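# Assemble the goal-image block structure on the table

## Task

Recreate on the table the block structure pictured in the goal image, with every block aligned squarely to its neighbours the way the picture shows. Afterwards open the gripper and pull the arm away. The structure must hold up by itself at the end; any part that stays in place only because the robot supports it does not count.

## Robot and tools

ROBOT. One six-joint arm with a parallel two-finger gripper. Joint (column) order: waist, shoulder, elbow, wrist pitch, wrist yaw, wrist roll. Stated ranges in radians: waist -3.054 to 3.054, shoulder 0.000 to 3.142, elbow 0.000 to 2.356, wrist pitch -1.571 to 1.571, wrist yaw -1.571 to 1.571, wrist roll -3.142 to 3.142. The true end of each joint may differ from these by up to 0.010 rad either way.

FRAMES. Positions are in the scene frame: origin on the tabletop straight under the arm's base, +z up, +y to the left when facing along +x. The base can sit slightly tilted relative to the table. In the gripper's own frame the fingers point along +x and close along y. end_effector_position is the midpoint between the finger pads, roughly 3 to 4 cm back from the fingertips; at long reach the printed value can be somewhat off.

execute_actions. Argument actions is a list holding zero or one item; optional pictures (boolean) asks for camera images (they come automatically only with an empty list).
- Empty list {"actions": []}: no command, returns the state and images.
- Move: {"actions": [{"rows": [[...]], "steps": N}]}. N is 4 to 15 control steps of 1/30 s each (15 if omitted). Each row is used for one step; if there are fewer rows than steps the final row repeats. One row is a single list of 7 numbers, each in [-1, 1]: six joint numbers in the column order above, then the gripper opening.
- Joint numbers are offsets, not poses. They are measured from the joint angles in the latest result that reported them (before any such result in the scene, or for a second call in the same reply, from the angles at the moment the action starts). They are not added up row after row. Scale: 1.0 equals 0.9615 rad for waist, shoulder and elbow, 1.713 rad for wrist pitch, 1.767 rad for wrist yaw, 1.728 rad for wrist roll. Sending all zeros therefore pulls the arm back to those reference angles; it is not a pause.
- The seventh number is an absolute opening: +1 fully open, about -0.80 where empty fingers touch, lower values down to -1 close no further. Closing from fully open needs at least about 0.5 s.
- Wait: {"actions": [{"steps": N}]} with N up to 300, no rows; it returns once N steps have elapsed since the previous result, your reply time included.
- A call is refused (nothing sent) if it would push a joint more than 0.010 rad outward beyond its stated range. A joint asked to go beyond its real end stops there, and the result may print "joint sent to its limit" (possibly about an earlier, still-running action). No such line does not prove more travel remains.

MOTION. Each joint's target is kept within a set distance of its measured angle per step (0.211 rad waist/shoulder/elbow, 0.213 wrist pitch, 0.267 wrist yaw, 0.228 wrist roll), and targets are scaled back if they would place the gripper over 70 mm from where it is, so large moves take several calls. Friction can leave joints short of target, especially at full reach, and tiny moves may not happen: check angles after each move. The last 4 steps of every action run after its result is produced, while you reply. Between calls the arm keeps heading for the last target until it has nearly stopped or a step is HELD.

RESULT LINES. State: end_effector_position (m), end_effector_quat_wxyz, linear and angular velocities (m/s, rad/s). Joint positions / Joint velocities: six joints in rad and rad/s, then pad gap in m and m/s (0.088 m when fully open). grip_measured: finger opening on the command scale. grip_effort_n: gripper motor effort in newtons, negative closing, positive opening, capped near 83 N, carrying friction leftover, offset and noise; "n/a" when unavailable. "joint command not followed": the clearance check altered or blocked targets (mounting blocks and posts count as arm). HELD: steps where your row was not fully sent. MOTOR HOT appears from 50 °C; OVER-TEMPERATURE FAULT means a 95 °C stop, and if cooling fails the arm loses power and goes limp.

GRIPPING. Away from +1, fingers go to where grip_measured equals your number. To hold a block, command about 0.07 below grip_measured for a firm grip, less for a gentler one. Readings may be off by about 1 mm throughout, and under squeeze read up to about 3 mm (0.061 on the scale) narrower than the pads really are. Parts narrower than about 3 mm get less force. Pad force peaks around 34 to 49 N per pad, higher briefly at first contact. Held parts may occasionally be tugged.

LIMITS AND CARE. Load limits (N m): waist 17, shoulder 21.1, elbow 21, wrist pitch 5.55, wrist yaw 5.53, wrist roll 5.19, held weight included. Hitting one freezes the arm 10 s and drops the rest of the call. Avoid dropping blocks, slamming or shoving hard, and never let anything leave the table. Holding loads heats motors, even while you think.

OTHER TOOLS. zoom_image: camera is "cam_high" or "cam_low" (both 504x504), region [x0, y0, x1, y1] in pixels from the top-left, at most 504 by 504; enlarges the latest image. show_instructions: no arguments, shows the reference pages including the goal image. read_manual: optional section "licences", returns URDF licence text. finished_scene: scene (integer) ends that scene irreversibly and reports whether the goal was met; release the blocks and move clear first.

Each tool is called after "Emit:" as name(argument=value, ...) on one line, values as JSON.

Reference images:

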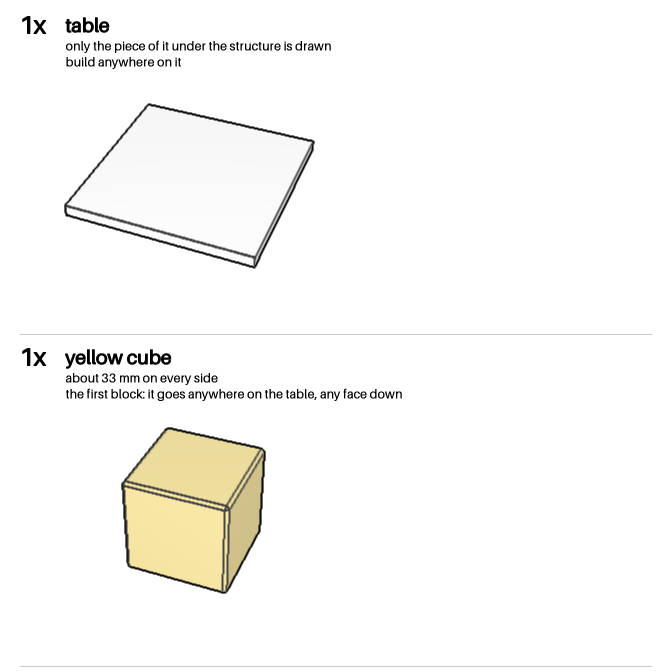

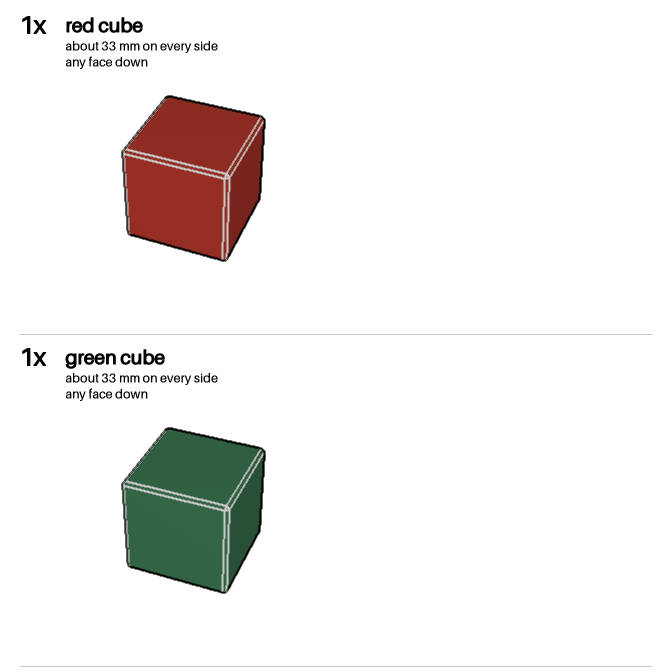

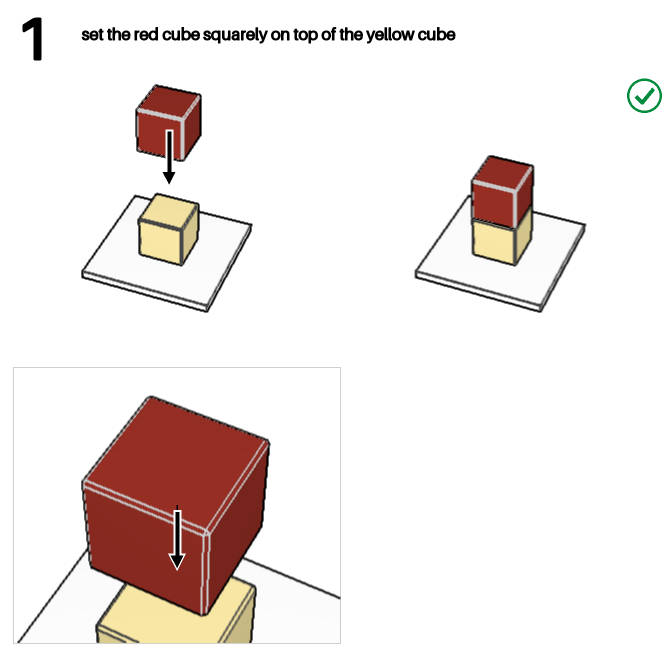

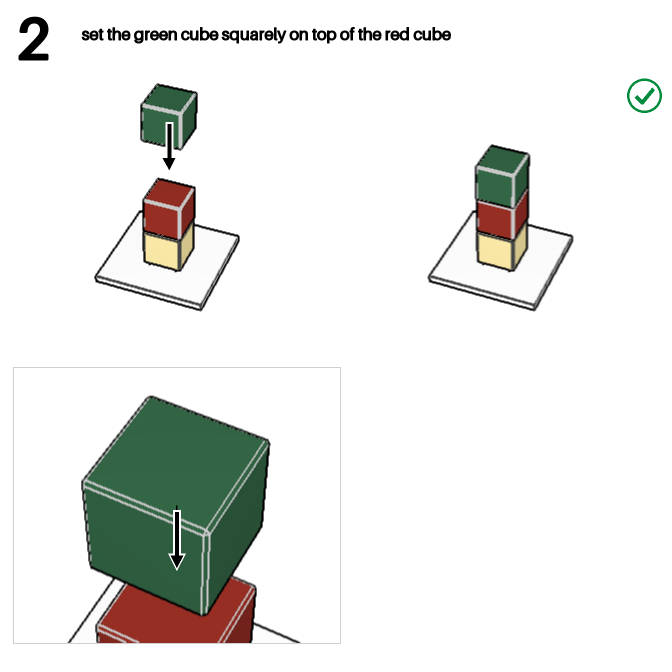

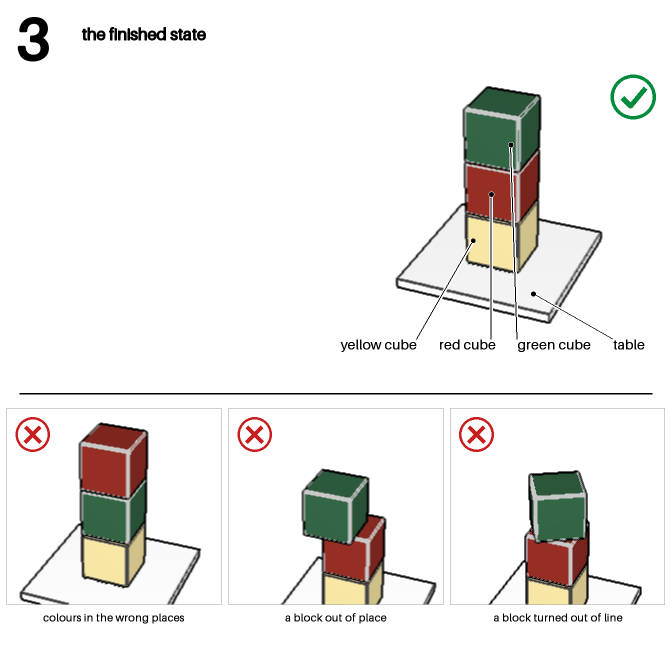

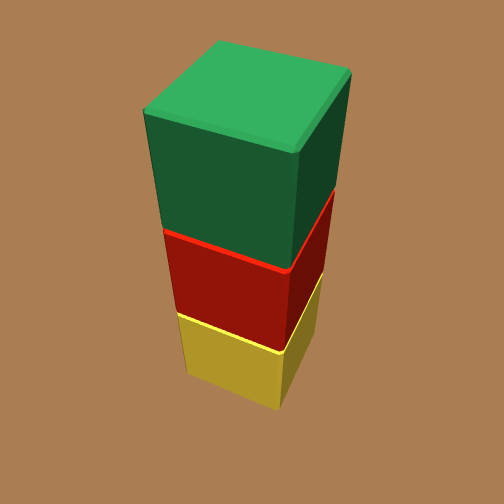

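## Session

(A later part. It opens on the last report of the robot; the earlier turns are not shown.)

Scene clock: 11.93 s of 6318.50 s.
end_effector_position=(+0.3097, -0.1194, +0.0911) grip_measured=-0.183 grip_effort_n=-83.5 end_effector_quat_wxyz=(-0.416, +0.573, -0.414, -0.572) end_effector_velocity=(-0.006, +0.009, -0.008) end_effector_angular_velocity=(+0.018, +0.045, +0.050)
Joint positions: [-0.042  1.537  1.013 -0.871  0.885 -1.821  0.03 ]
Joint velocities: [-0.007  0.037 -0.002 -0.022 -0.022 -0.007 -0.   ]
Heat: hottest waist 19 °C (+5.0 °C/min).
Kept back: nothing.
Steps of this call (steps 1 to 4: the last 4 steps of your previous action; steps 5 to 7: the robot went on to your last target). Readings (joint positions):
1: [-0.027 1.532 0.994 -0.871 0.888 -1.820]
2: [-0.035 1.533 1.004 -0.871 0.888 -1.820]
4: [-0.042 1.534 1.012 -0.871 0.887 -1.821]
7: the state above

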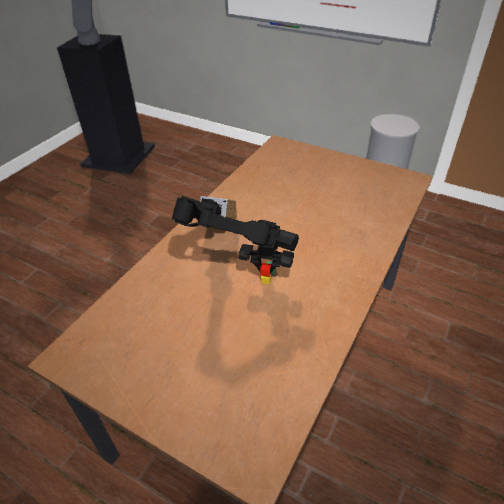

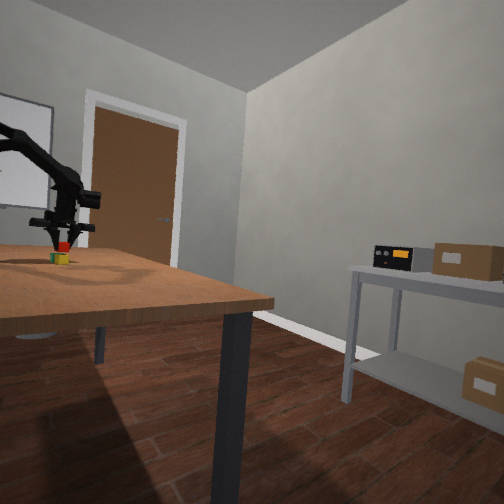

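Emit:
execute_actions(actions=[{"rows":[[-0.009,0.003,-0.008,0.009,-0.001,-0.006,-0.25],[-0.018,0.006,-0.016,0.018,-0.002,-0.013,-0.25],[-0.026,0.008,-0.023,0.027,-0.003,-0.02,-0.25]],"steps":10}])

Emit:
execute_actions(actions=[])

Emit:
zoom_image(camera="cam_high", region=[246, 250, 286, 290])

Emit:
zoom_image(camera="cam_low", region=[40, 225, 85, 270])

Scene clock: 12.37 s of 6318.50 s.
end_effector_position=(+0.3105, -0.1209, +0.0857) grip_measured=-0.183 grip_effort_n=-83.5 end_effector_quat_wxyz=(-0.416, +0.573, -0.416, -0.570) end_effector_velocity=(-0.022, -0.007, -0.026) end_effector_angular_velocity=(-0.013, +0.078, +0.044)
Joint positions: [-0.061  1.539  1.003 -0.837  0.885 -1.847  0.03 ]
Joint velocities: [-0.085 -0.007 -0.066  0.037 -0.007 -0.081 -0.   ]
Heat: hottest waist 19 °C (+4.9 °C/min).
Steps of this call (steps 1 to 7: the robot went on to your last target; steps 8 to 13: the first 6 steps of this action). Readings (joint positions):
8: [-0.043 1.539 1.013 -0.871 0.885 -1.822]
9: [-0.044 1.539 1.013 -0.867 0.885 -1.827]
11: [-0.053 1.539 1.008 -0.845 0.885 -1.839]
13: the state above

Scene clock: 12.50 s of 6318.50 s.
end_effector_position=(+0.3102, -0.1209, +0.0845) grip_measured=-0.183 grip_effort_n=-83.5 end_effector_quat_wxyz=(-0.416, +0.573, -0.416, -0.570) end_effector_velocity=(+0.001, -0.001, -0.003) end_effector_angular_velocity=(-0.009, -0.002, +0.008)
Joint positions: [-0.064  1.539  0.999 -0.83   0.885 -1.851  0.03 ]
Joint velocities: [-0.007  0.002 -0.007  0.022  0.007 -0.022 -0.   ]
Heat: hottest waist 19 °C (+4.8 °C/min).
Kept back: nothing.
Steps of this call (steps 1 to 4: the last 4 steps of your previous action). Readings (joint positions):
1: [-0.063 1.539 1.001 -0.835 0.885 -1.849]
2: [-0.064 1.539 1.000 -0.833 0.885 -1.850]
4: the state above

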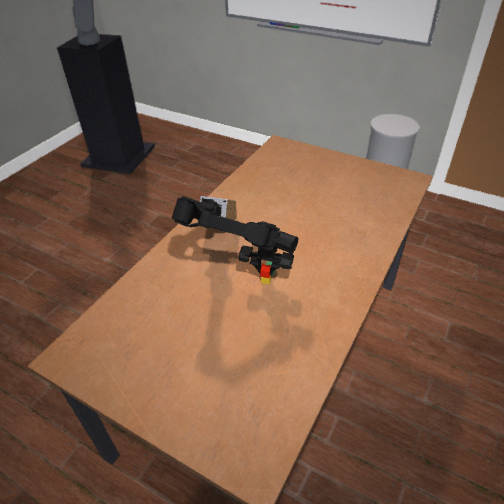

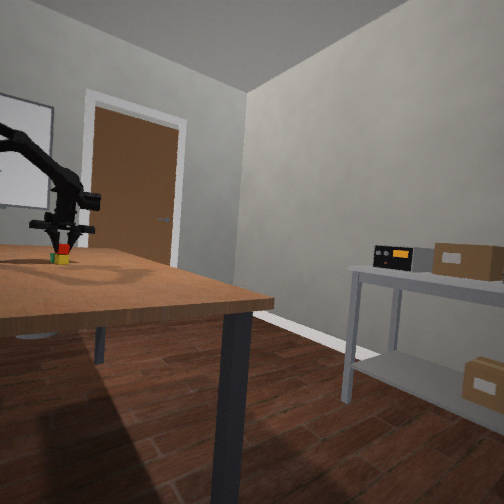

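Region (246, 250, 286, 290) of cam_high's 504x504 image, scaled by 12.600, with more detail than that image has.

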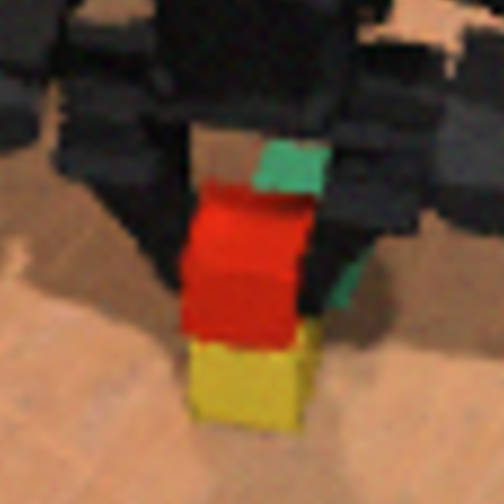

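Region (40, 225, 85, 270) of cam_low's 504x504 image, scaled by 11.200, with more detail than that image has.

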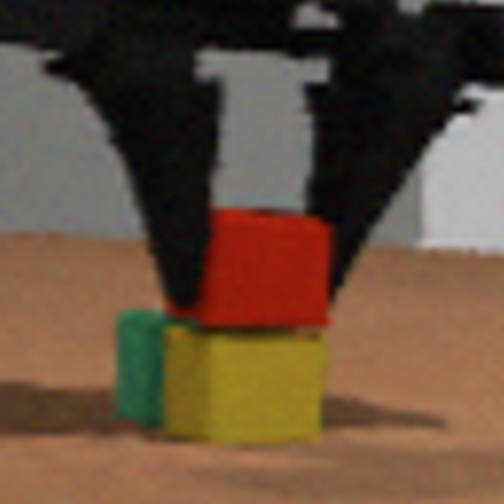

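Emit:
execute_actions(actions=[{"rows":[[0,0.012,-0.004,0.002,0,-0.002,-0.25],[0,0.02,-0.004,0.004,0,-0.002,-0.25]],"steps":10}])

Emit:
execute_actions(actions=[])

Emit:
zoom_image(camera="cam_high", region=[246, 250, 286, 290])

Emit:
zoom_image(camera="cam_low", region=[40, 225, 85, 270])

Scene clock: 12.93 s of 6318.50 s.
end_effector_position=(+0.3103, -0.1187, +0.0827) grip_measured=-0.183 grip_effort_n=-83.5 end_effector_quat_wxyz=(-0.413, +0.573, -0.415, -0.573) end_effector_velocity=(-0.001, +0.011, -0.007) end_effector_angular_velocity=(+0.007, +0.022, +0.037)
Joint positions: [-0.064  1.548  0.999 -0.827  0.884 -1.853  0.03 ]
Joint velocities: [ 0.002  0.042 -0.002  0.007 -0.007 -0.007 -0.   ]
Heat: hottest waist 20 °C (+9.3 °C/min).
Steps of this call (steps 1 to 7: the robot went on to your last target; steps 8 to 13: the first 6 steps of this action). Readings (joint positions):
8: [-0.064 1.539 0.999 -0.829 0.884 -1.853]
9: [-0.064 1.540 0.999 -0.829 0.884 -1.853]
11: [-0.064 1.544 0.999 -0.827 0.884 -1.853]
13: the state above

Scene clock: 13.07 s of 6318.50 s.
end_effector_position=(+0.3103, -0.1184, +0.0825) grip_measured=-0.183 grip_effort_n=-83.5 end_effector_quat_wxyz=(-0.413, +0.573, -0.415, -0.574) end_effector_velocity=(-0.005, +0.004, -0.001) end_effector_angular_velocity=(+0.021, +0.020, +0.026)
Joint positions: [-0.064  1.55   0.999 -0.827  0.884 -1.853  0.03 ]
Joint velocities: [-0.002  0.002 -0.002 -0.022 -0.022 -0.007 -0.   ]
Heat: hottest waist 20 °C (+9.2 °C/min).
Kept back: nothing.
Steps of this call (steps 1 to 4: the last 4 steps of your previous action). Readings (joint positions):
1: [-0.064 1.550 0.999 -0.827 0.884 -1.853]
2: [-0.064 1.550 0.999 -0.827 0.884 -1.853]
4: the state above

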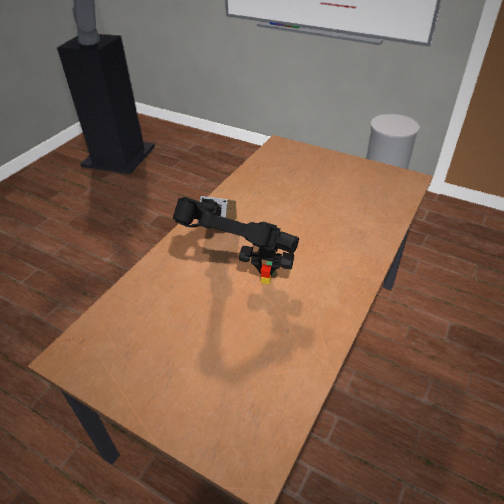

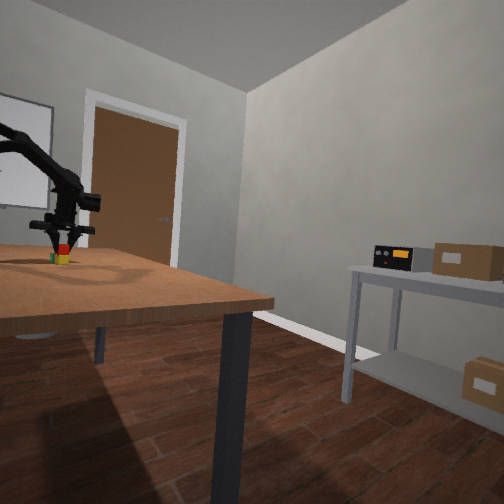

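Region (246, 250, 286, 290) of cam_high's 504x504 image, scaled by 12.600, with more detail than that image has.

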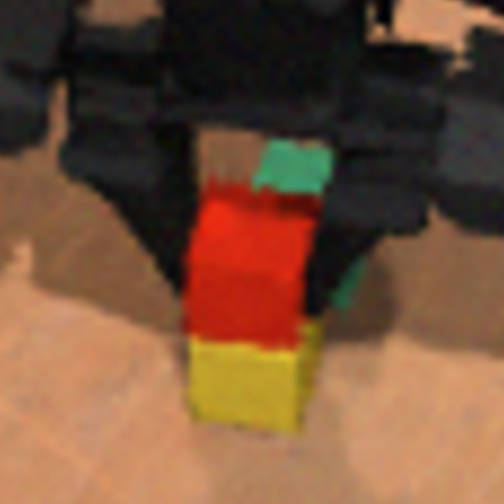

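Region (40, 225, 85, 270) of cam_low's 504x504 image, scaled by 11.200, with more detail than that image has.

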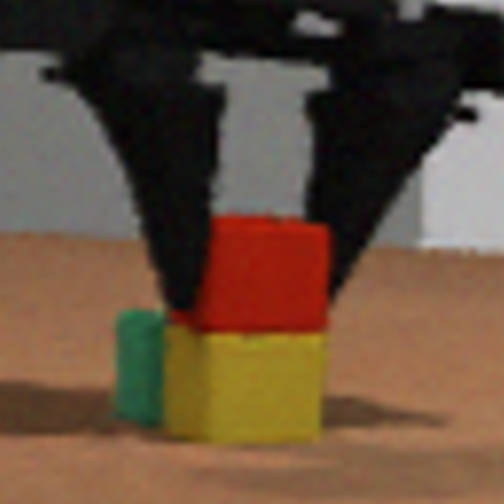

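Emit:
execute_actions(actions=[{"rows":[[0,0.006,0,0,0,0,-0.17],[0,0.006,0,0,0,0,-0.1],[0,0,0,0,0,0,0],[0,0,0,0,0,0,0.15],[0,0,0,0,0,0,0.3],[0,0,0,0,0,0,0.3],[0.016,0.012,-0.008,0.001,0.001,0.015,0.3],[0.032,0.026,-0.016,0.002,0.002,0.032,0.3],[0.048,0.039,-0.024,0.003,0.003,0.049,0.3],[0.064,0.053,-0.032,0.004,0.004,0.066,0.3],[0.08,0.066,-0.04,0.005,0.005,0.082,0.3],[0.096,0.079,-0.049,0.006,0.006,0.099,0.3],[0.112,0.092,-0.057,0.007,0.007,0.115,0.3],[0.128,0.106,-0.065,0.008,0.008,0.132,0.3],[0.144,0.119,-0.073,0.008,0.009,0.148,0.3]],"steps":15}])

Emit:
execute_actions(actions=[{"steps":11}], pictures=true)

Emit:
zoom_image(camera="cam_high", region=[246, 245, 291, 290])

Emit:
zoom_image(camera="cam_low", region=[35, 225, 80, 270])

Scene clock: 13.97 s of 6318.50 s.
end_effector_position=(+0.3107, -0.1059, +0.0848) grip_measured=+0.271 grip_effort_n=13.3 end_effector_quat_wxyz=(-0.425, +0.568, -0.422, -0.565) end_effector_velocity=(-0.017, +0.170, +0.012) end_effector_angular_velocity=(+0.036, -0.035, -0.097)
Joint positions: [-0.029  1.571  0.989 -0.824  0.888 -1.775  0.052]
Joint velocities: [ 0.422  0.315 -0.173  0.037  0.037  0.711  0.014]
Heat: hottest waist 20 °C (+8.6 °C/min).
Steps of this call (steps 1 to 15: the robot went on to your last target; step 16: nothing new was sent; steps 17 to 27: the first 11 steps of this action). Readings (joint positions):
17: [-0.064 1.550 0.999 -0.827 0.884 -1.853]
18: [-0.064 1.550 0.999 -0.827 0.884 -1.853]
20: [-0.064 1.550 0.999 -0.827 0.884 -1.853]
24: [-0.060 1.552 0.998 -0.827 0.884 -1.839]
27: the state above

Scene clock: 14.33 s of 6318.50 s.
end_effector_position=(+0.2989, -0.0634, +0.0843) grip_measured=+0.297 grip_effort_n=13.3 end_effector_quat_wxyz=(-0.425, +0.565, -0.424, -0.566) end_effector_velocity=(+0.000, +0.001, -0.000) end_effector_angular_velocity=(+0.008, -0.001, -0.029)
Joint positions: [ 0.071  1.658  0.935 -0.816  0.896 -1.604  0.054]
Joint velocities: [-0.002 -0.002 -0.002  0.007 -0.007  0.022 -0.   ]
Heat: hottest waist 20 °C (+8.4 °C/min).
Kept back: nothing.
Steps of this call (steps 1 to 4: the last 4 steps of your previous action; steps 5 to 11: the robot went on to your last target). Readings (joint positions):
1: [-0.014 1.583 0.982 -0.822 0.888 -1.750]
2: [0.001 1.596 0.974 -0.821 0.889 -1.724]
4: [0.033 1.624 0.957 -0.819 0.891 -1.669]
8: [0.070 1.657 0.936 -0.818 0.892 -1.614]
11: the state above

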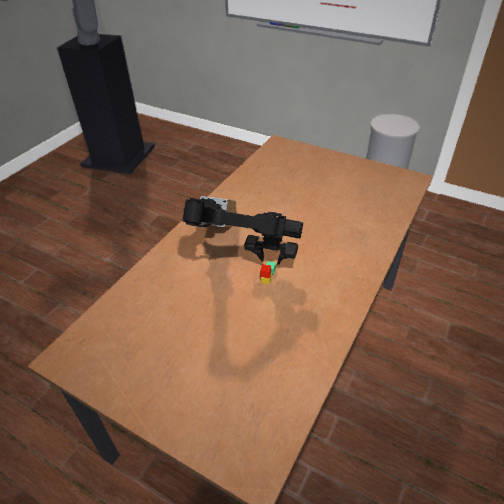

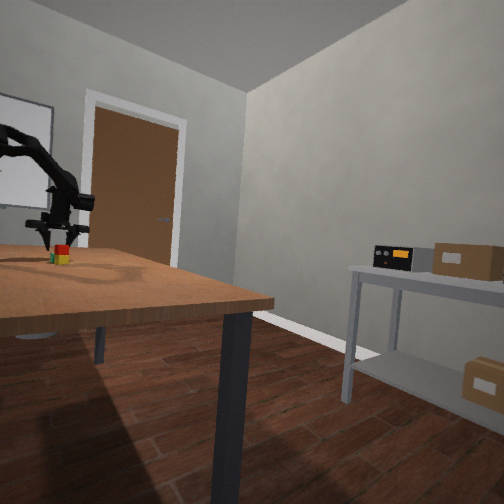

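Region (246, 245, 291, 290) of cam_high's 504x504 image, scaled by 11.200, with more detail than that image has.

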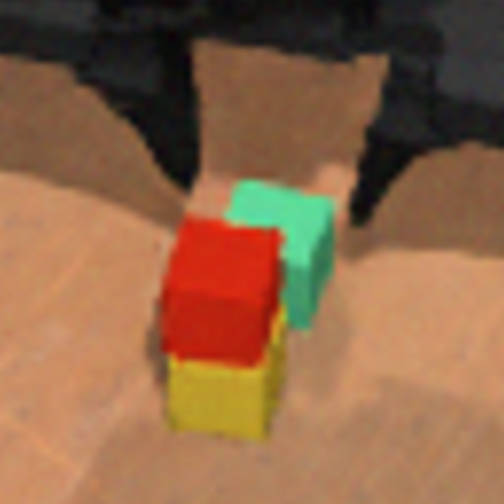

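Region (35, 225, 80, 270) of cam_low's 504x504 image, scaled by 11.200, with more detail than that image has.

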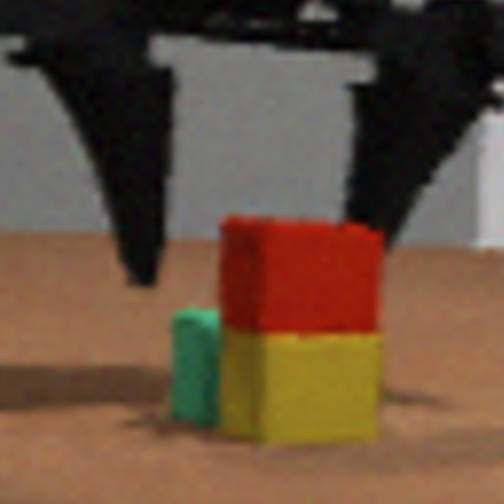

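Emit:
execute_actions(actions=[{"rows":[[-0.012,0.006,-0.012,0.012,-0.001,-0.008,0.3],[-0.023,0.009,-0.02,0.026,-0.001,-0.017,0.3],[-0.034,0.012,-0.029,0.04,-0.002,-0.026,0.3],[-0.045,0.015,-0.037,0.054,-0.003,-0.035,0.25],[-0.056,0.018,-0.045,0.068,-0.004,-0.044,0.25],[-0.068,0.021,-0.054,0.082,-0.004,-0.053,0.2],[-0.079,0.024,-0.062,0.096,-0.005,-0.062,0.2],[-0.09,0.027,-0.07,0.11,-0.006,-0.071,0.15],[-0.101,0.03,-0.079,0.124,-0.007,-0.08,0.15],[-0.112,0.033,-0.087,0.138,-0.007,-0.088,0.1],[-0.112,0.033,-0.087,0.138,-0.007,-0.088,0.1],[-0.112,0.033,-0.087,0.138,-0.007,-0.088,0.1],[-0.112,0.033,-0.087,0.138,-0.007,-0.088,0.05],[-0.112,0.033,-0.087,0.138,-0.007,-0.088,0.0],[-0.112,0.033,-0.087,0.138,-0.007,-0.088,-0.04]],"steps":15}])

Emit:
execute_actions(actions=[{"rows":[[-0.002,0,-0.002,0.003,0,0,-0.08],[-0.002,0,-0.002,0.003,0,0,-0.12],[-0.002,0,-0.002,0.003,0,0,-0.16],[-0.002,0,-0.002,0.003,0,0,-0.2],[-0.002,0,-0.002,0.003,0,0,-0.25]],"steps":12}], pictures=true)

Emit:
zoom_image(camera="cam_low", region=[35, 225, 80, 270])

Scene clock: 15.07 s of 6318.50 s.
end_effector_position=(+0.3000, -0.0641, +0.0547) grip_measured=+0.152 grip_effort_n=-18.4 end_effector_quat_wxyz=(-0.430, +0.562, -0.429, -0.561) end_effector_velocity=(-0.026, -0.009, -0.091) end_effector_angular_velocity=(-0.015, +0.114, -0.020)
Joint positions: [-0.016  1.678  0.871 -0.621  0.89  -1.728  0.046]
Joint velocities: [-0.276  0.081 -0.168  0.403 -0.037 -0.271 -0.027]
Heat: hottest waist 20 °C (+8.0 °C/min).
Steps of this call (steps 1 to 11: the robot went on to your last target; steps 12 to 22: the first 11 steps of this action). Readings (joint positions):
12: [0.071 1.658 0.934 -0.814 0.896 -1.601]
13: [0.069 1.658 0.932 -0.805 0.896 -1.607]
15: [0.058 1.659 0.924 -0.773 0.896 -1.629]
19: [0.016 1.668 0.895 -0.688 0.893 -1.686]
22: the state above

Scene clock: 15.47 s of 6318.50 s.
end_effector_position=(+0.2989, -0.0642, +0.0490) grip_measured=-0.182 grip_effort_n=-83.5 end_effector_quat_wxyz=(-0.430, +0.561, -0.430, -0.562) end_effector_velocity=(-0.002, -0.001, +0.000) end_effector_angular_velocity=(+0.007, +0.004, +0.008)
Joint positions: [-0.032  1.683  0.859 -0.589  0.888 -1.749  0.03 ]
Joint velocities: [-0.002 -0.007 -0.002 -0.007 -0.007 -0.007 -0.   ]
Heat: hottest waist 20 °C (+7.8 °C/min).
Steps of this call (steps 1 to 4: the last 4 steps of your previous action; steps 5 to 12: the first 8 steps of this action, its rows measured from where the robot was after step 4). Readings (joint positions):
4: [-0.032 1.683 0.859 -0.592 0.888 -1.748]
5: [-0.033 1.683 0.859 -0.589 0.888 -1.749]
6: [-0.033 1.683 0.859 -0.589 0.888 -1.749]
8: [-0.033 1.683 0.859 -0.589 0.888 -1.749]
12: the state above

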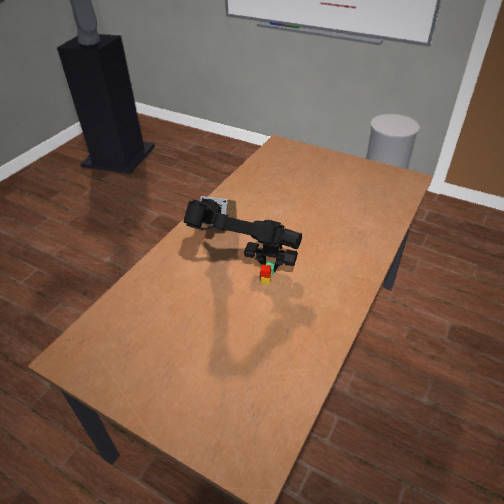

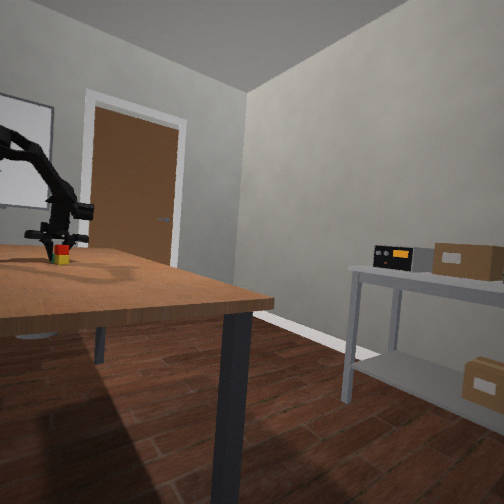

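Region (35, 225, 80, 270) of cam_low's 504x504 image, scaled by 11.200, with more detail than that image has.

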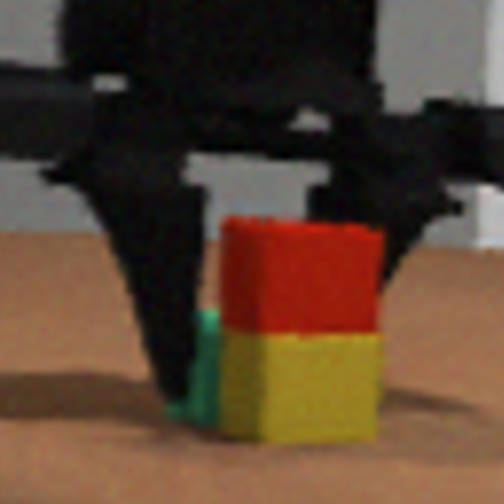

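Emit:
execute_actions(actions=[{"rows":[[0.01,-0.004,0.01,-0.012,0,0.005,-0.25],[0.025,-0.008,0.022,-0.03,0.001,0.01,-0.25],[0.045,-0.013,0.038,-0.054,0.002,0.02,-0.25],[0.066,-0.018,0.055,-0.08,0.003,0.03,-0.25],[0.087,-0.023,0.072,-0.105,0.004,0.04,-0.25],[0.108,-0.028,0.089,-0.131,0.005,0.05,-0.25],[0.129,-0.031,0.107,-0.156,0.006,0.057,-0.25],[0.15,-0.032,0.125,-0.182,0.006,0.057,-0.25],[0.171,-0.032,0.143,-0.207,0.006,0.057,-0.25],[0.192,-0.032,0.161,-0.233,0.006,0.057,-0.25],[0.213,-0.032,0.18,-0.258,0.006,0.057,-0.25],[0.232,-0.032,0.196,-0.281,0.006,0.057,-0.25],[0.244,-0.032,0.207,-0.298,0.006,0.057,-0.25]],"steps":15}])

Emit:
execute_actions(actions=[{"steps":5}])

Scene clock: 16.27 s of 6318.50 s.
end_effector_position=(+0.3003, -0.0624, +0.1004) grip_measured=-0.182 grip_effort_n=-83.5 end_effector_quat_wxyz=(-0.387, +0.591, -0.386, -0.593) end_effector_velocity=(+0.012, -0.005, +0.212) end_effector_angular_velocity=(-0.002, -0.069, +0.820)
Joint positions: [ 0.119  1.661  0.982 -0.919  0.894 -1.661  0.03 ]
Joint velocities: [ 0.603 -0.056  0.53  -1.238  0.007  0.066 -0.   ]
Heat: hottest waist 20 °C (+7.4 °C/min).
Steps of this call (steps 1 to 4: the last 4 steps of your previous action; steps 5 to 13: the robot went on to your last target; steps 14 to 24: the first 11 steps of this action). Readings (joint positions):
14: [-0.032 1.683 0.859 -0.589 0.888 -1.749]
15: [-0.030 1.683 0.861 -0.597 0.888 -1.746]
17: [-0.015 1.682 0.874 -0.647 0.888 -1.730]
21: [0.057 1.671 0.928 -0.794 0.891 -1.677]
24: the state above

Scene clock: 16.43 s of 6318.50 s.
end_effector_position=(+0.3002, -0.0629, +0.1262) grip_measured=-0.182 grip_effort_n=-83.5 end_effector_quat_wxyz=(-0.357, +0.614, -0.353, -0.609) end_effector_velocity=(-0.003, -0.006, +0.055) end_effector_angular_velocity=(-0.003, -0.020, +0.231)
Joint positions: [ 0.194  1.656  1.043 -1.067  0.894 -1.655  0.03 ]
Joint velocities: [ 0.154 -0.022  0.129 -0.315 -0.007 -0.007 -0.   ]
Heat: hottest waist 20 °C (+7.3 °C/min).
Kept back: nothing.
Steps of this call (steps 1 to 4: the last 4 steps of your previous action; step 5: the robot went on to your last target). Readings (joint positions):
1: [0.139 1.660 0.999 -0.962 0.894 -1.658]
2: [0.158 1.659 1.015 -1.001 0.894 -1.657]
4: [0.187 1.657 1.037 -1.053 0.894 -1.656]
5: the state above

Emit:
execute_actions(actions=[{"rows":[[0,-0.012,0.018,-0.018,0.003,0,-0.25],[-0.012,-0.024,0.024,-0.018,0.003,0,-0.25],[-0.028,-0.037,0.031,-0.018,0.003,0,-0.25],[-0.044,-0.05,0.038,-0.018,0.003,0,-0.25],[-0.06,-0.063,0.045,-0.018,0.003,0,-0.25],[-0.076,-0.076,0.052,-0.018,0.003,0,-0.25],[-0.092,-0.088,0.059,-0.018,0.003,0,-0.25],[-0.108,-0.1,0.066,-0.018,0.003,0,-0.25],[-0.124,-0.111,0.072,-0.018,0.003,0,-0.25],[-0.139,-0.121,0.078,-0.018,0.003,0,-0.25]],"steps":15}])

Emit:
execute_actions(actions=[{"steps":7}], pictures=true)

Emit:
zoom_image(camera="cam_high", region=[246, 245, 291, 290])

Emit:
zoom_image(camera="cam_low", region=[40, 225, 85, 270])

Scene clock: 17.00 s of 6318.50 s.
end_effector_position=(+0.3091, -0.1089, +0.1268) grip_measured=-0.182 grip_effort_n=-83.5 end_effector_quat_wxyz=(-0.405, +0.580, -0.403, -0.580) end_effector_velocity=(+0.022, -0.161, -0.010) end_effector_angular_velocity=(-0.060, +0.006, -0.603)
Joint positions: [ 0.087  1.563  1.102 -1.095  0.896 -1.654  0.03 ]
Joint velocities: [-0.388 -0.291  0.168 -0.007  0.051  0.007  0.   ]
Heat: hottest waist 20 °C (+7.1 °C/min).
Steps of this call (steps 1 to 6: the robot went on to your last target; steps 7 to 17: the first 11 steps of this action). Readings (joint positions):
7: [0.199 1.656 1.049 -1.094 0.895 -1.654]
8: [0.199 1.654 1.050 -1.094 0.895 -1.654]
10: [0.188 1.645 1.055 -1.094 0.895 -1.654]
14: [0.133 1.600 1.080 -1.095 0.895 -1.654]
17: the state above

Scene clock: 17.23 s of 6318.50 s.
end_effector_position=(+0.3106, -0.1189, +0.1269) grip_measured=-0.182 grip_effort_n=-83.5 end_effector_quat_wxyz=(-0.416, +0.574, -0.414, -0.572) end_effector_velocity=(-0.002, -0.003, +0.000) end_effector_angular_velocity=(-0.008, +0.002, +0.022)
Joint positions: [ 0.064  1.543  1.113 -1.095  0.898 -1.654  0.03 ]
Joint velocities: [-0.002 -0.007 -0.002 -0.007  0.007 -0.022  0.   ]
Heat: hottest waist 20 °C (+7.0 °C/min).
Kept back: nothing.
Steps of this call (steps 1 to 4: the last 4 steps of your previous action; steps 5 to 7: the robot went on to your last target). Readings (joint positions):
1: [0.076 1.555 1.106 -1.095 0.898 -1.654]
2: [0.069 1.548 1.110 -1.095 0.898 -1.654]
4: [0.064 1.543 1.113 -1.095 0.898 -1.654]
7: the state above

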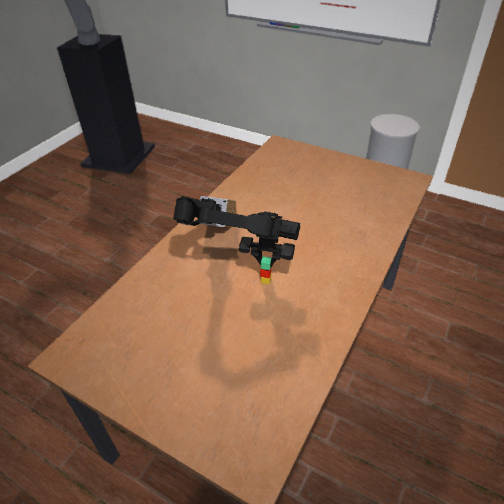

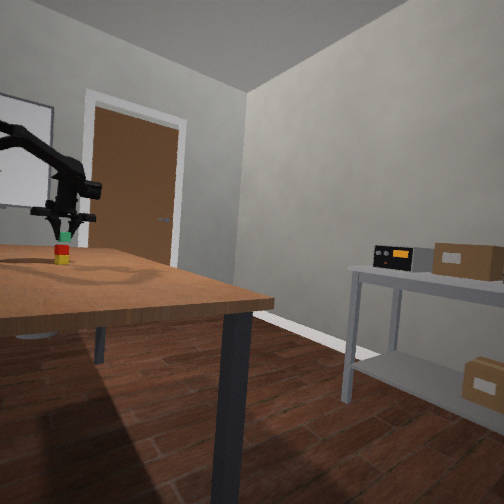

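Region (246, 245, 291, 290) of cam_high's 504x504 image, scaled by 11.200, with more detail than that image has.

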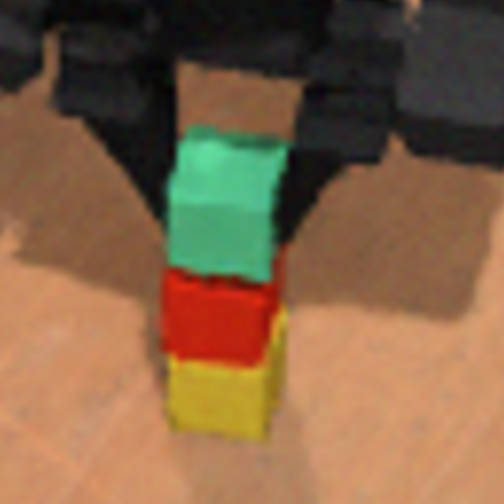

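Region (40, 225, 85, 270) of cam_low's 504x504 image, scaled by 11.200, with more detail than that image has.

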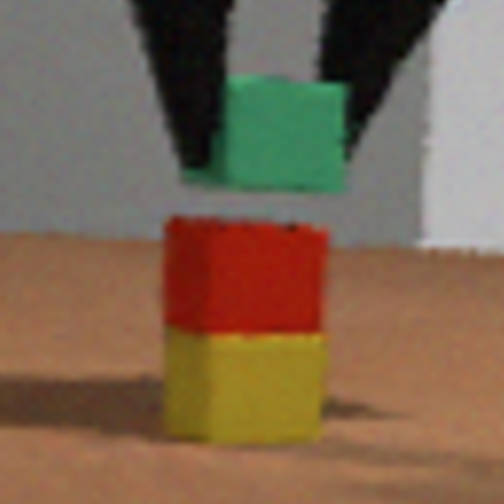

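Emit:
execute_actions(actions=[{"rows":[[-0.006,-0.003,-0.016,0.008,0,-0.005,-0.25],[-0.012,-0.006,-0.028,0.016,0,-0.01,-0.25],[-0.018,-0.008,-0.037,0.024,0,-0.014,-0.25],[-0.023,-0.008,-0.044,0.032,0,-0.018,-0.25]],"steps":11}])

Emit:
execute_actions(actions=[])

Emit:
zoom_image(camera="cam_high", region=[246, 245, 291, 290])

Emit:
zoom_image(camera="cam_low", region=[40, 225, 85, 270])

Scene clock: 17.83 s of 6318.50 s.
end_effector_position=(+0.3082, -0.1169, +0.1191) grip_measured=-0.182 grip_effort_n=-83.5 end_effector_quat_wxyz=(-0.414, +0.573, -0.415, -0.573) end_effector_velocity=(-0.020, +0.004, -0.027) end_effector_angular_velocity=(-0.010, +0.064, +0.034)
Joint positions: [ 0.048  1.542  1.083 -1.052  0.898 -1.677  0.03 ]
Joint velocities: [-0.061 -0.002 -0.095  0.066 -0.007 -0.051 -0.   ]
Heat: hottest waist 20 °C (+6.7 °C/min).
Steps of this call (steps 1 to 11: the robot went on to your last target; steps 12 to 18: the first 7 steps of this action). Readings (joint positions):
12: [0.064 1.543 1.113 -1.095 0.898 -1.654]
13: [0.063 1.543 1.111 -1.091 0.898 -1.657]
15: [0.058 1.542 1.099 -1.070 0.898 -1.667]
18: the state above

Scene clock: 17.97 s of 6318.50 s.
end_effector_position=(+0.3083, -0.1165, +0.1182) grip_measured=-0.182 grip_effort_n=-83.5 end_effector_quat_wxyz=(-0.414, +0.573, -0.415, -0.572) end_effector_velocity=(+0.000, +0.001, -0.000) end_effector_angular_velocity=(+0.008, -0.001, +0.015)
Joint positions: [ 0.046  1.542  1.079 -1.045  0.898 -1.681  0.03 ]
Joint velocities: [-0.002 -0.002 -0.002  0.007 -0.007 -0.022 -0.   ]
Heat: hottest waist 20 °C (+6.7 °C/min).
Kept back: nothing.
Steps of this call (steps 1 to 4: the last 4 steps of your previous action). Readings (joint positions):
1: [0.046 1.542 1.081 -1.050 0.898 -1.679]
2: [0.046 1.542 1.079 -1.048 0.898 -1.680]
4: the state above

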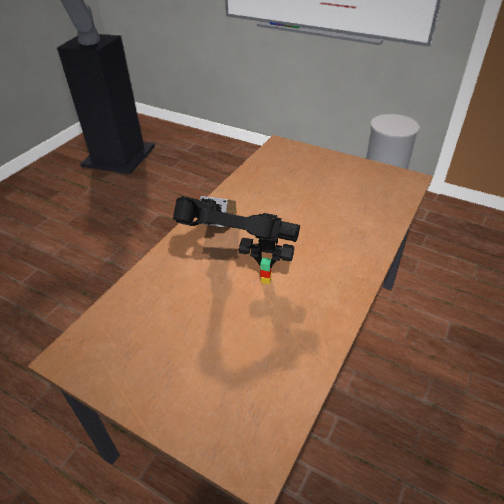

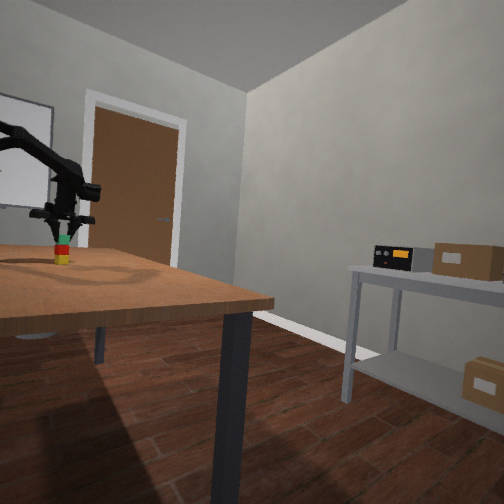

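Region (246, 245, 291, 290) of cam_high's 504x504 image, scaled by 11.200, with more detail than that image has.

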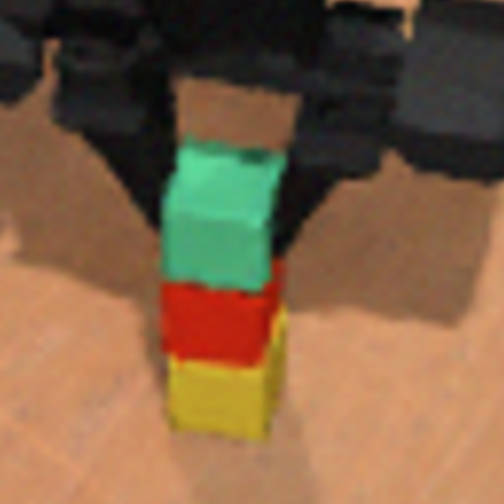

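Region (40, 225, 85, 270) of cam_low's 504x504 image, scaled by 11.200, with more detail than that image has.

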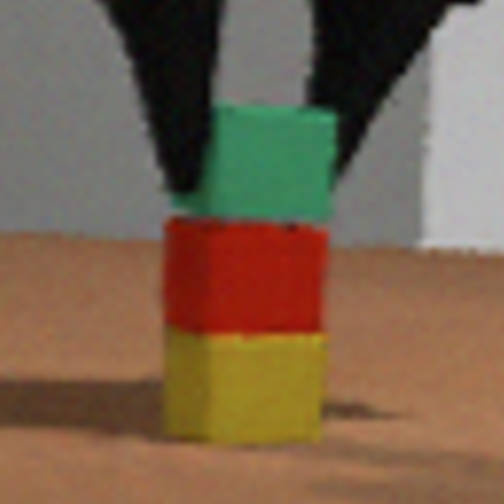

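Emit:
execute_actions(actions=[{"rows":[[-0.0105,0,-0.014,0.009,0,-0.007,-0.25]],"steps":11}], pictures=true)

Emit:
zoom_image(camera="cam_low", region=[40, 225, 85, 270])

Scene clock: 18.37 s of 6318.50 s.
end_effector_position=(+0.3082, -0.1167, +0.1161) grip_measured=-0.182 grip_effort_n=-83.5 end_effector_quat_wxyz=(-0.414, +0.573, -0.415, -0.572) end_effector_velocity=(+0.002, +0.000, -0.001) end_effector_angular_velocity=(+0.008, -0.007, -0.014)
Joint positions: [ 0.039  1.542  1.074 -1.033  0.898 -1.69   0.03 ]
Joint velocities: [-0.007 -0.002 -0.002  0.022 -0.007 -0.007 -0.   ]
Heat: hottest waist 20 °C (+6.5 °C/min).
Steps of this call (steps 1 to 5: the robot went on to your last target; steps 6 to 12: the first 7 steps of this action). Readings (joint positions):
6: [0.045 1.542 1.078 -1.042 0.898 -1.683]
7: [0.044 1.542 1.077 -1.038 0.898 -1.685]
9: [0.041 1.542 1.075 -1.035 0.898 -1.688]
12: the state above

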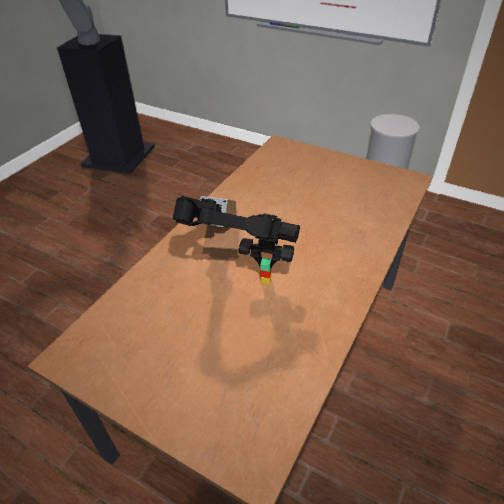

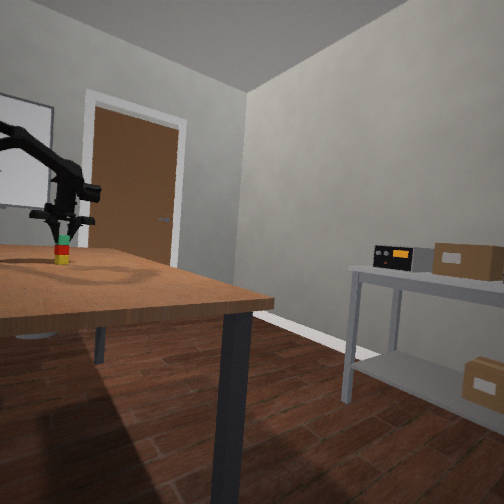

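Region (40, 225, 85, 270) of cam_low's 504x504 image, scaled by 11.200, with more detail than that image has.

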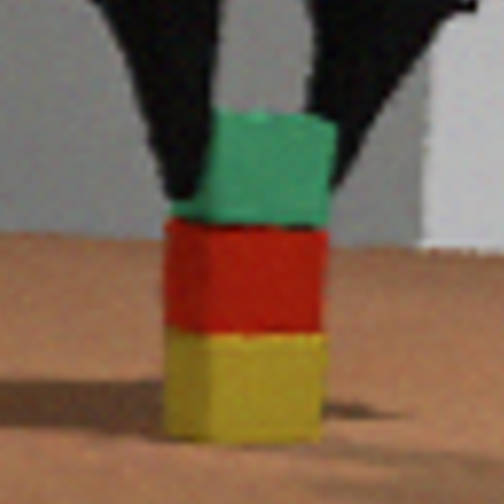

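Emit:
execute_actions(actions=[{"rows":[[0,0,0,0,0,0,-0.17],[0,0,0,0,0,0,-0.1],[0,0,0,0,0,0,0.05],[0,0,0,0,0,0,0.25],[0,0,0,0,0,0,0.5],[0,0,0,0,0,0,0.6],[0.03,0,0,-0.015,0,0,0.6],[0.07,0,0,-0.037,0,0,0.6],[0.12,0,0,-0.064,0,0,0.6],[0.17,0,0,-0.09,0,0,0.6],[0.22,0,0,-0.117,0,0,0.6],[0.27,0,0,-0.14,0,0,0.6],[0.32,0,0,-0.16,0,0,0.6],[0.37,0,0,-0.18,0,0,0.6],[0.55,0,0,-0.2,0,0,0.6]],"steps":15}])

Emit:
execute_actions(actions=[{"steps":12}], pictures=true)

Emit:
zoom_image(camera="cam_high", region=[246, 245, 291, 290])

Scene clock: 19.00 s of 6318.50 s.
end_effector_position=(+0.2987, -0.1035, +0.1349) grip_measured=+0.544 grip_effort_n=12.8 end_effector_quat_wxyz=(-0.376, +0.602, -0.372, -0.598) end_effector_velocity=(-0.092, +0.173, +0.248) end_effector_angular_velocity=(+0.069, -0.292, +1.617)
Joint positions: [ 0.132  1.542  1.074 -1.136  0.898 -1.69   0.066]
Joint velocities: [ 1.238 -0.002  0.002 -1.077 -0.022 -0.007  0.03 ]
Heat: hottest waist 20 °C (+6.3 °C/min).
Steps of this call (steps 1 to 4: the last 4 steps of your previous action; steps 5 to 8: the robot went on to your last target; steps 9 to 19: the first 11 steps of this action). Readings (joint positions):
9: [0.039 1.542 1.074 -1.033 0.898 -1.690]
10: [0.039 1.542 1.074 -1.033 0.898 -1.690]
12: [0.039 1.542 1.074 -1.033 0.898 -1.690]
16: [0.047 1.542 1.074 -1.044 0.898 -1.690]
19: the state above

Scene clock: 19.40 s of 6318.50 s.
end_effector_position=(+0.2713, -0.0510, +0.2168) grip_measured=+0.597 grip_effort_n=13.3 end_effector_quat_wxyz=(-0.270, +0.726, -0.191, -0.603) end_effector_velocity=(-0.006, -0.005, -0.000) end_effector_angular_velocity=(-0.023, +0.022, +0.042)
Joint positions: [ 0.562  1.542  1.074 -1.369  0.898 -1.69   0.068]
Joint velocities: [ 0.002 -0.002  0.002 -0.051 -0.007 -0.007 -0.   ]
Heat: hottest waist 20 °C (+6.2 °C/min).
Kept back: nothing.
Steps of this call (steps 1 to 4: the last 4 steps of your previous action; steps 5 to 12: the robot went on to your last target). Readings (joint positions):
1: [0.176 1.542 1.074 -1.172 0.898 -1.690]
2: [0.223 1.542 1.074 -1.210 0.898 -1.690]
4: [0.322 1.542 1.074 -1.282 0.898 -1.690]
8: [0.526 1.542 1.074 -1.352 0.898 -1.690]
12: the state above

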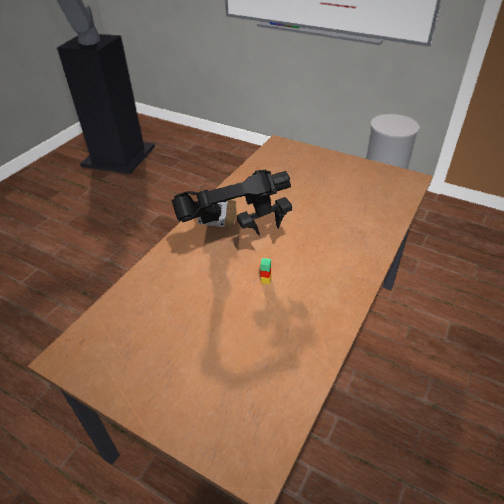

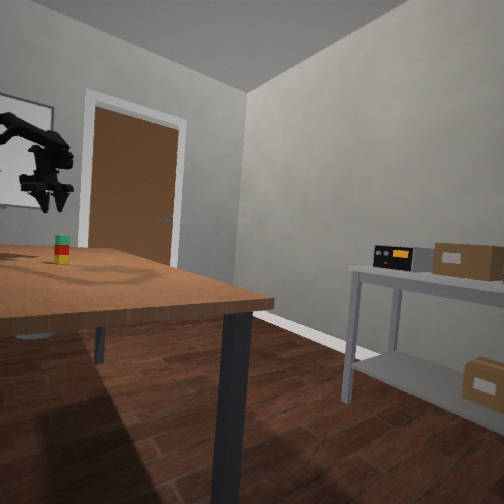

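Region (246, 245, 291, 290) of cam_high's 504x504 image, scaled by 11.200, with more detail than that image has.

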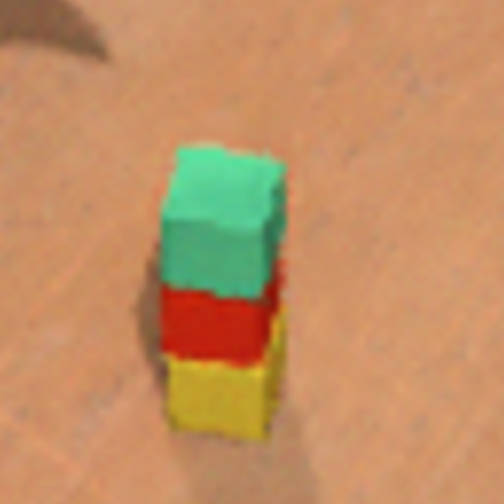

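Emit:
finished_scene(scene=1)

The scene is finished: the task was done.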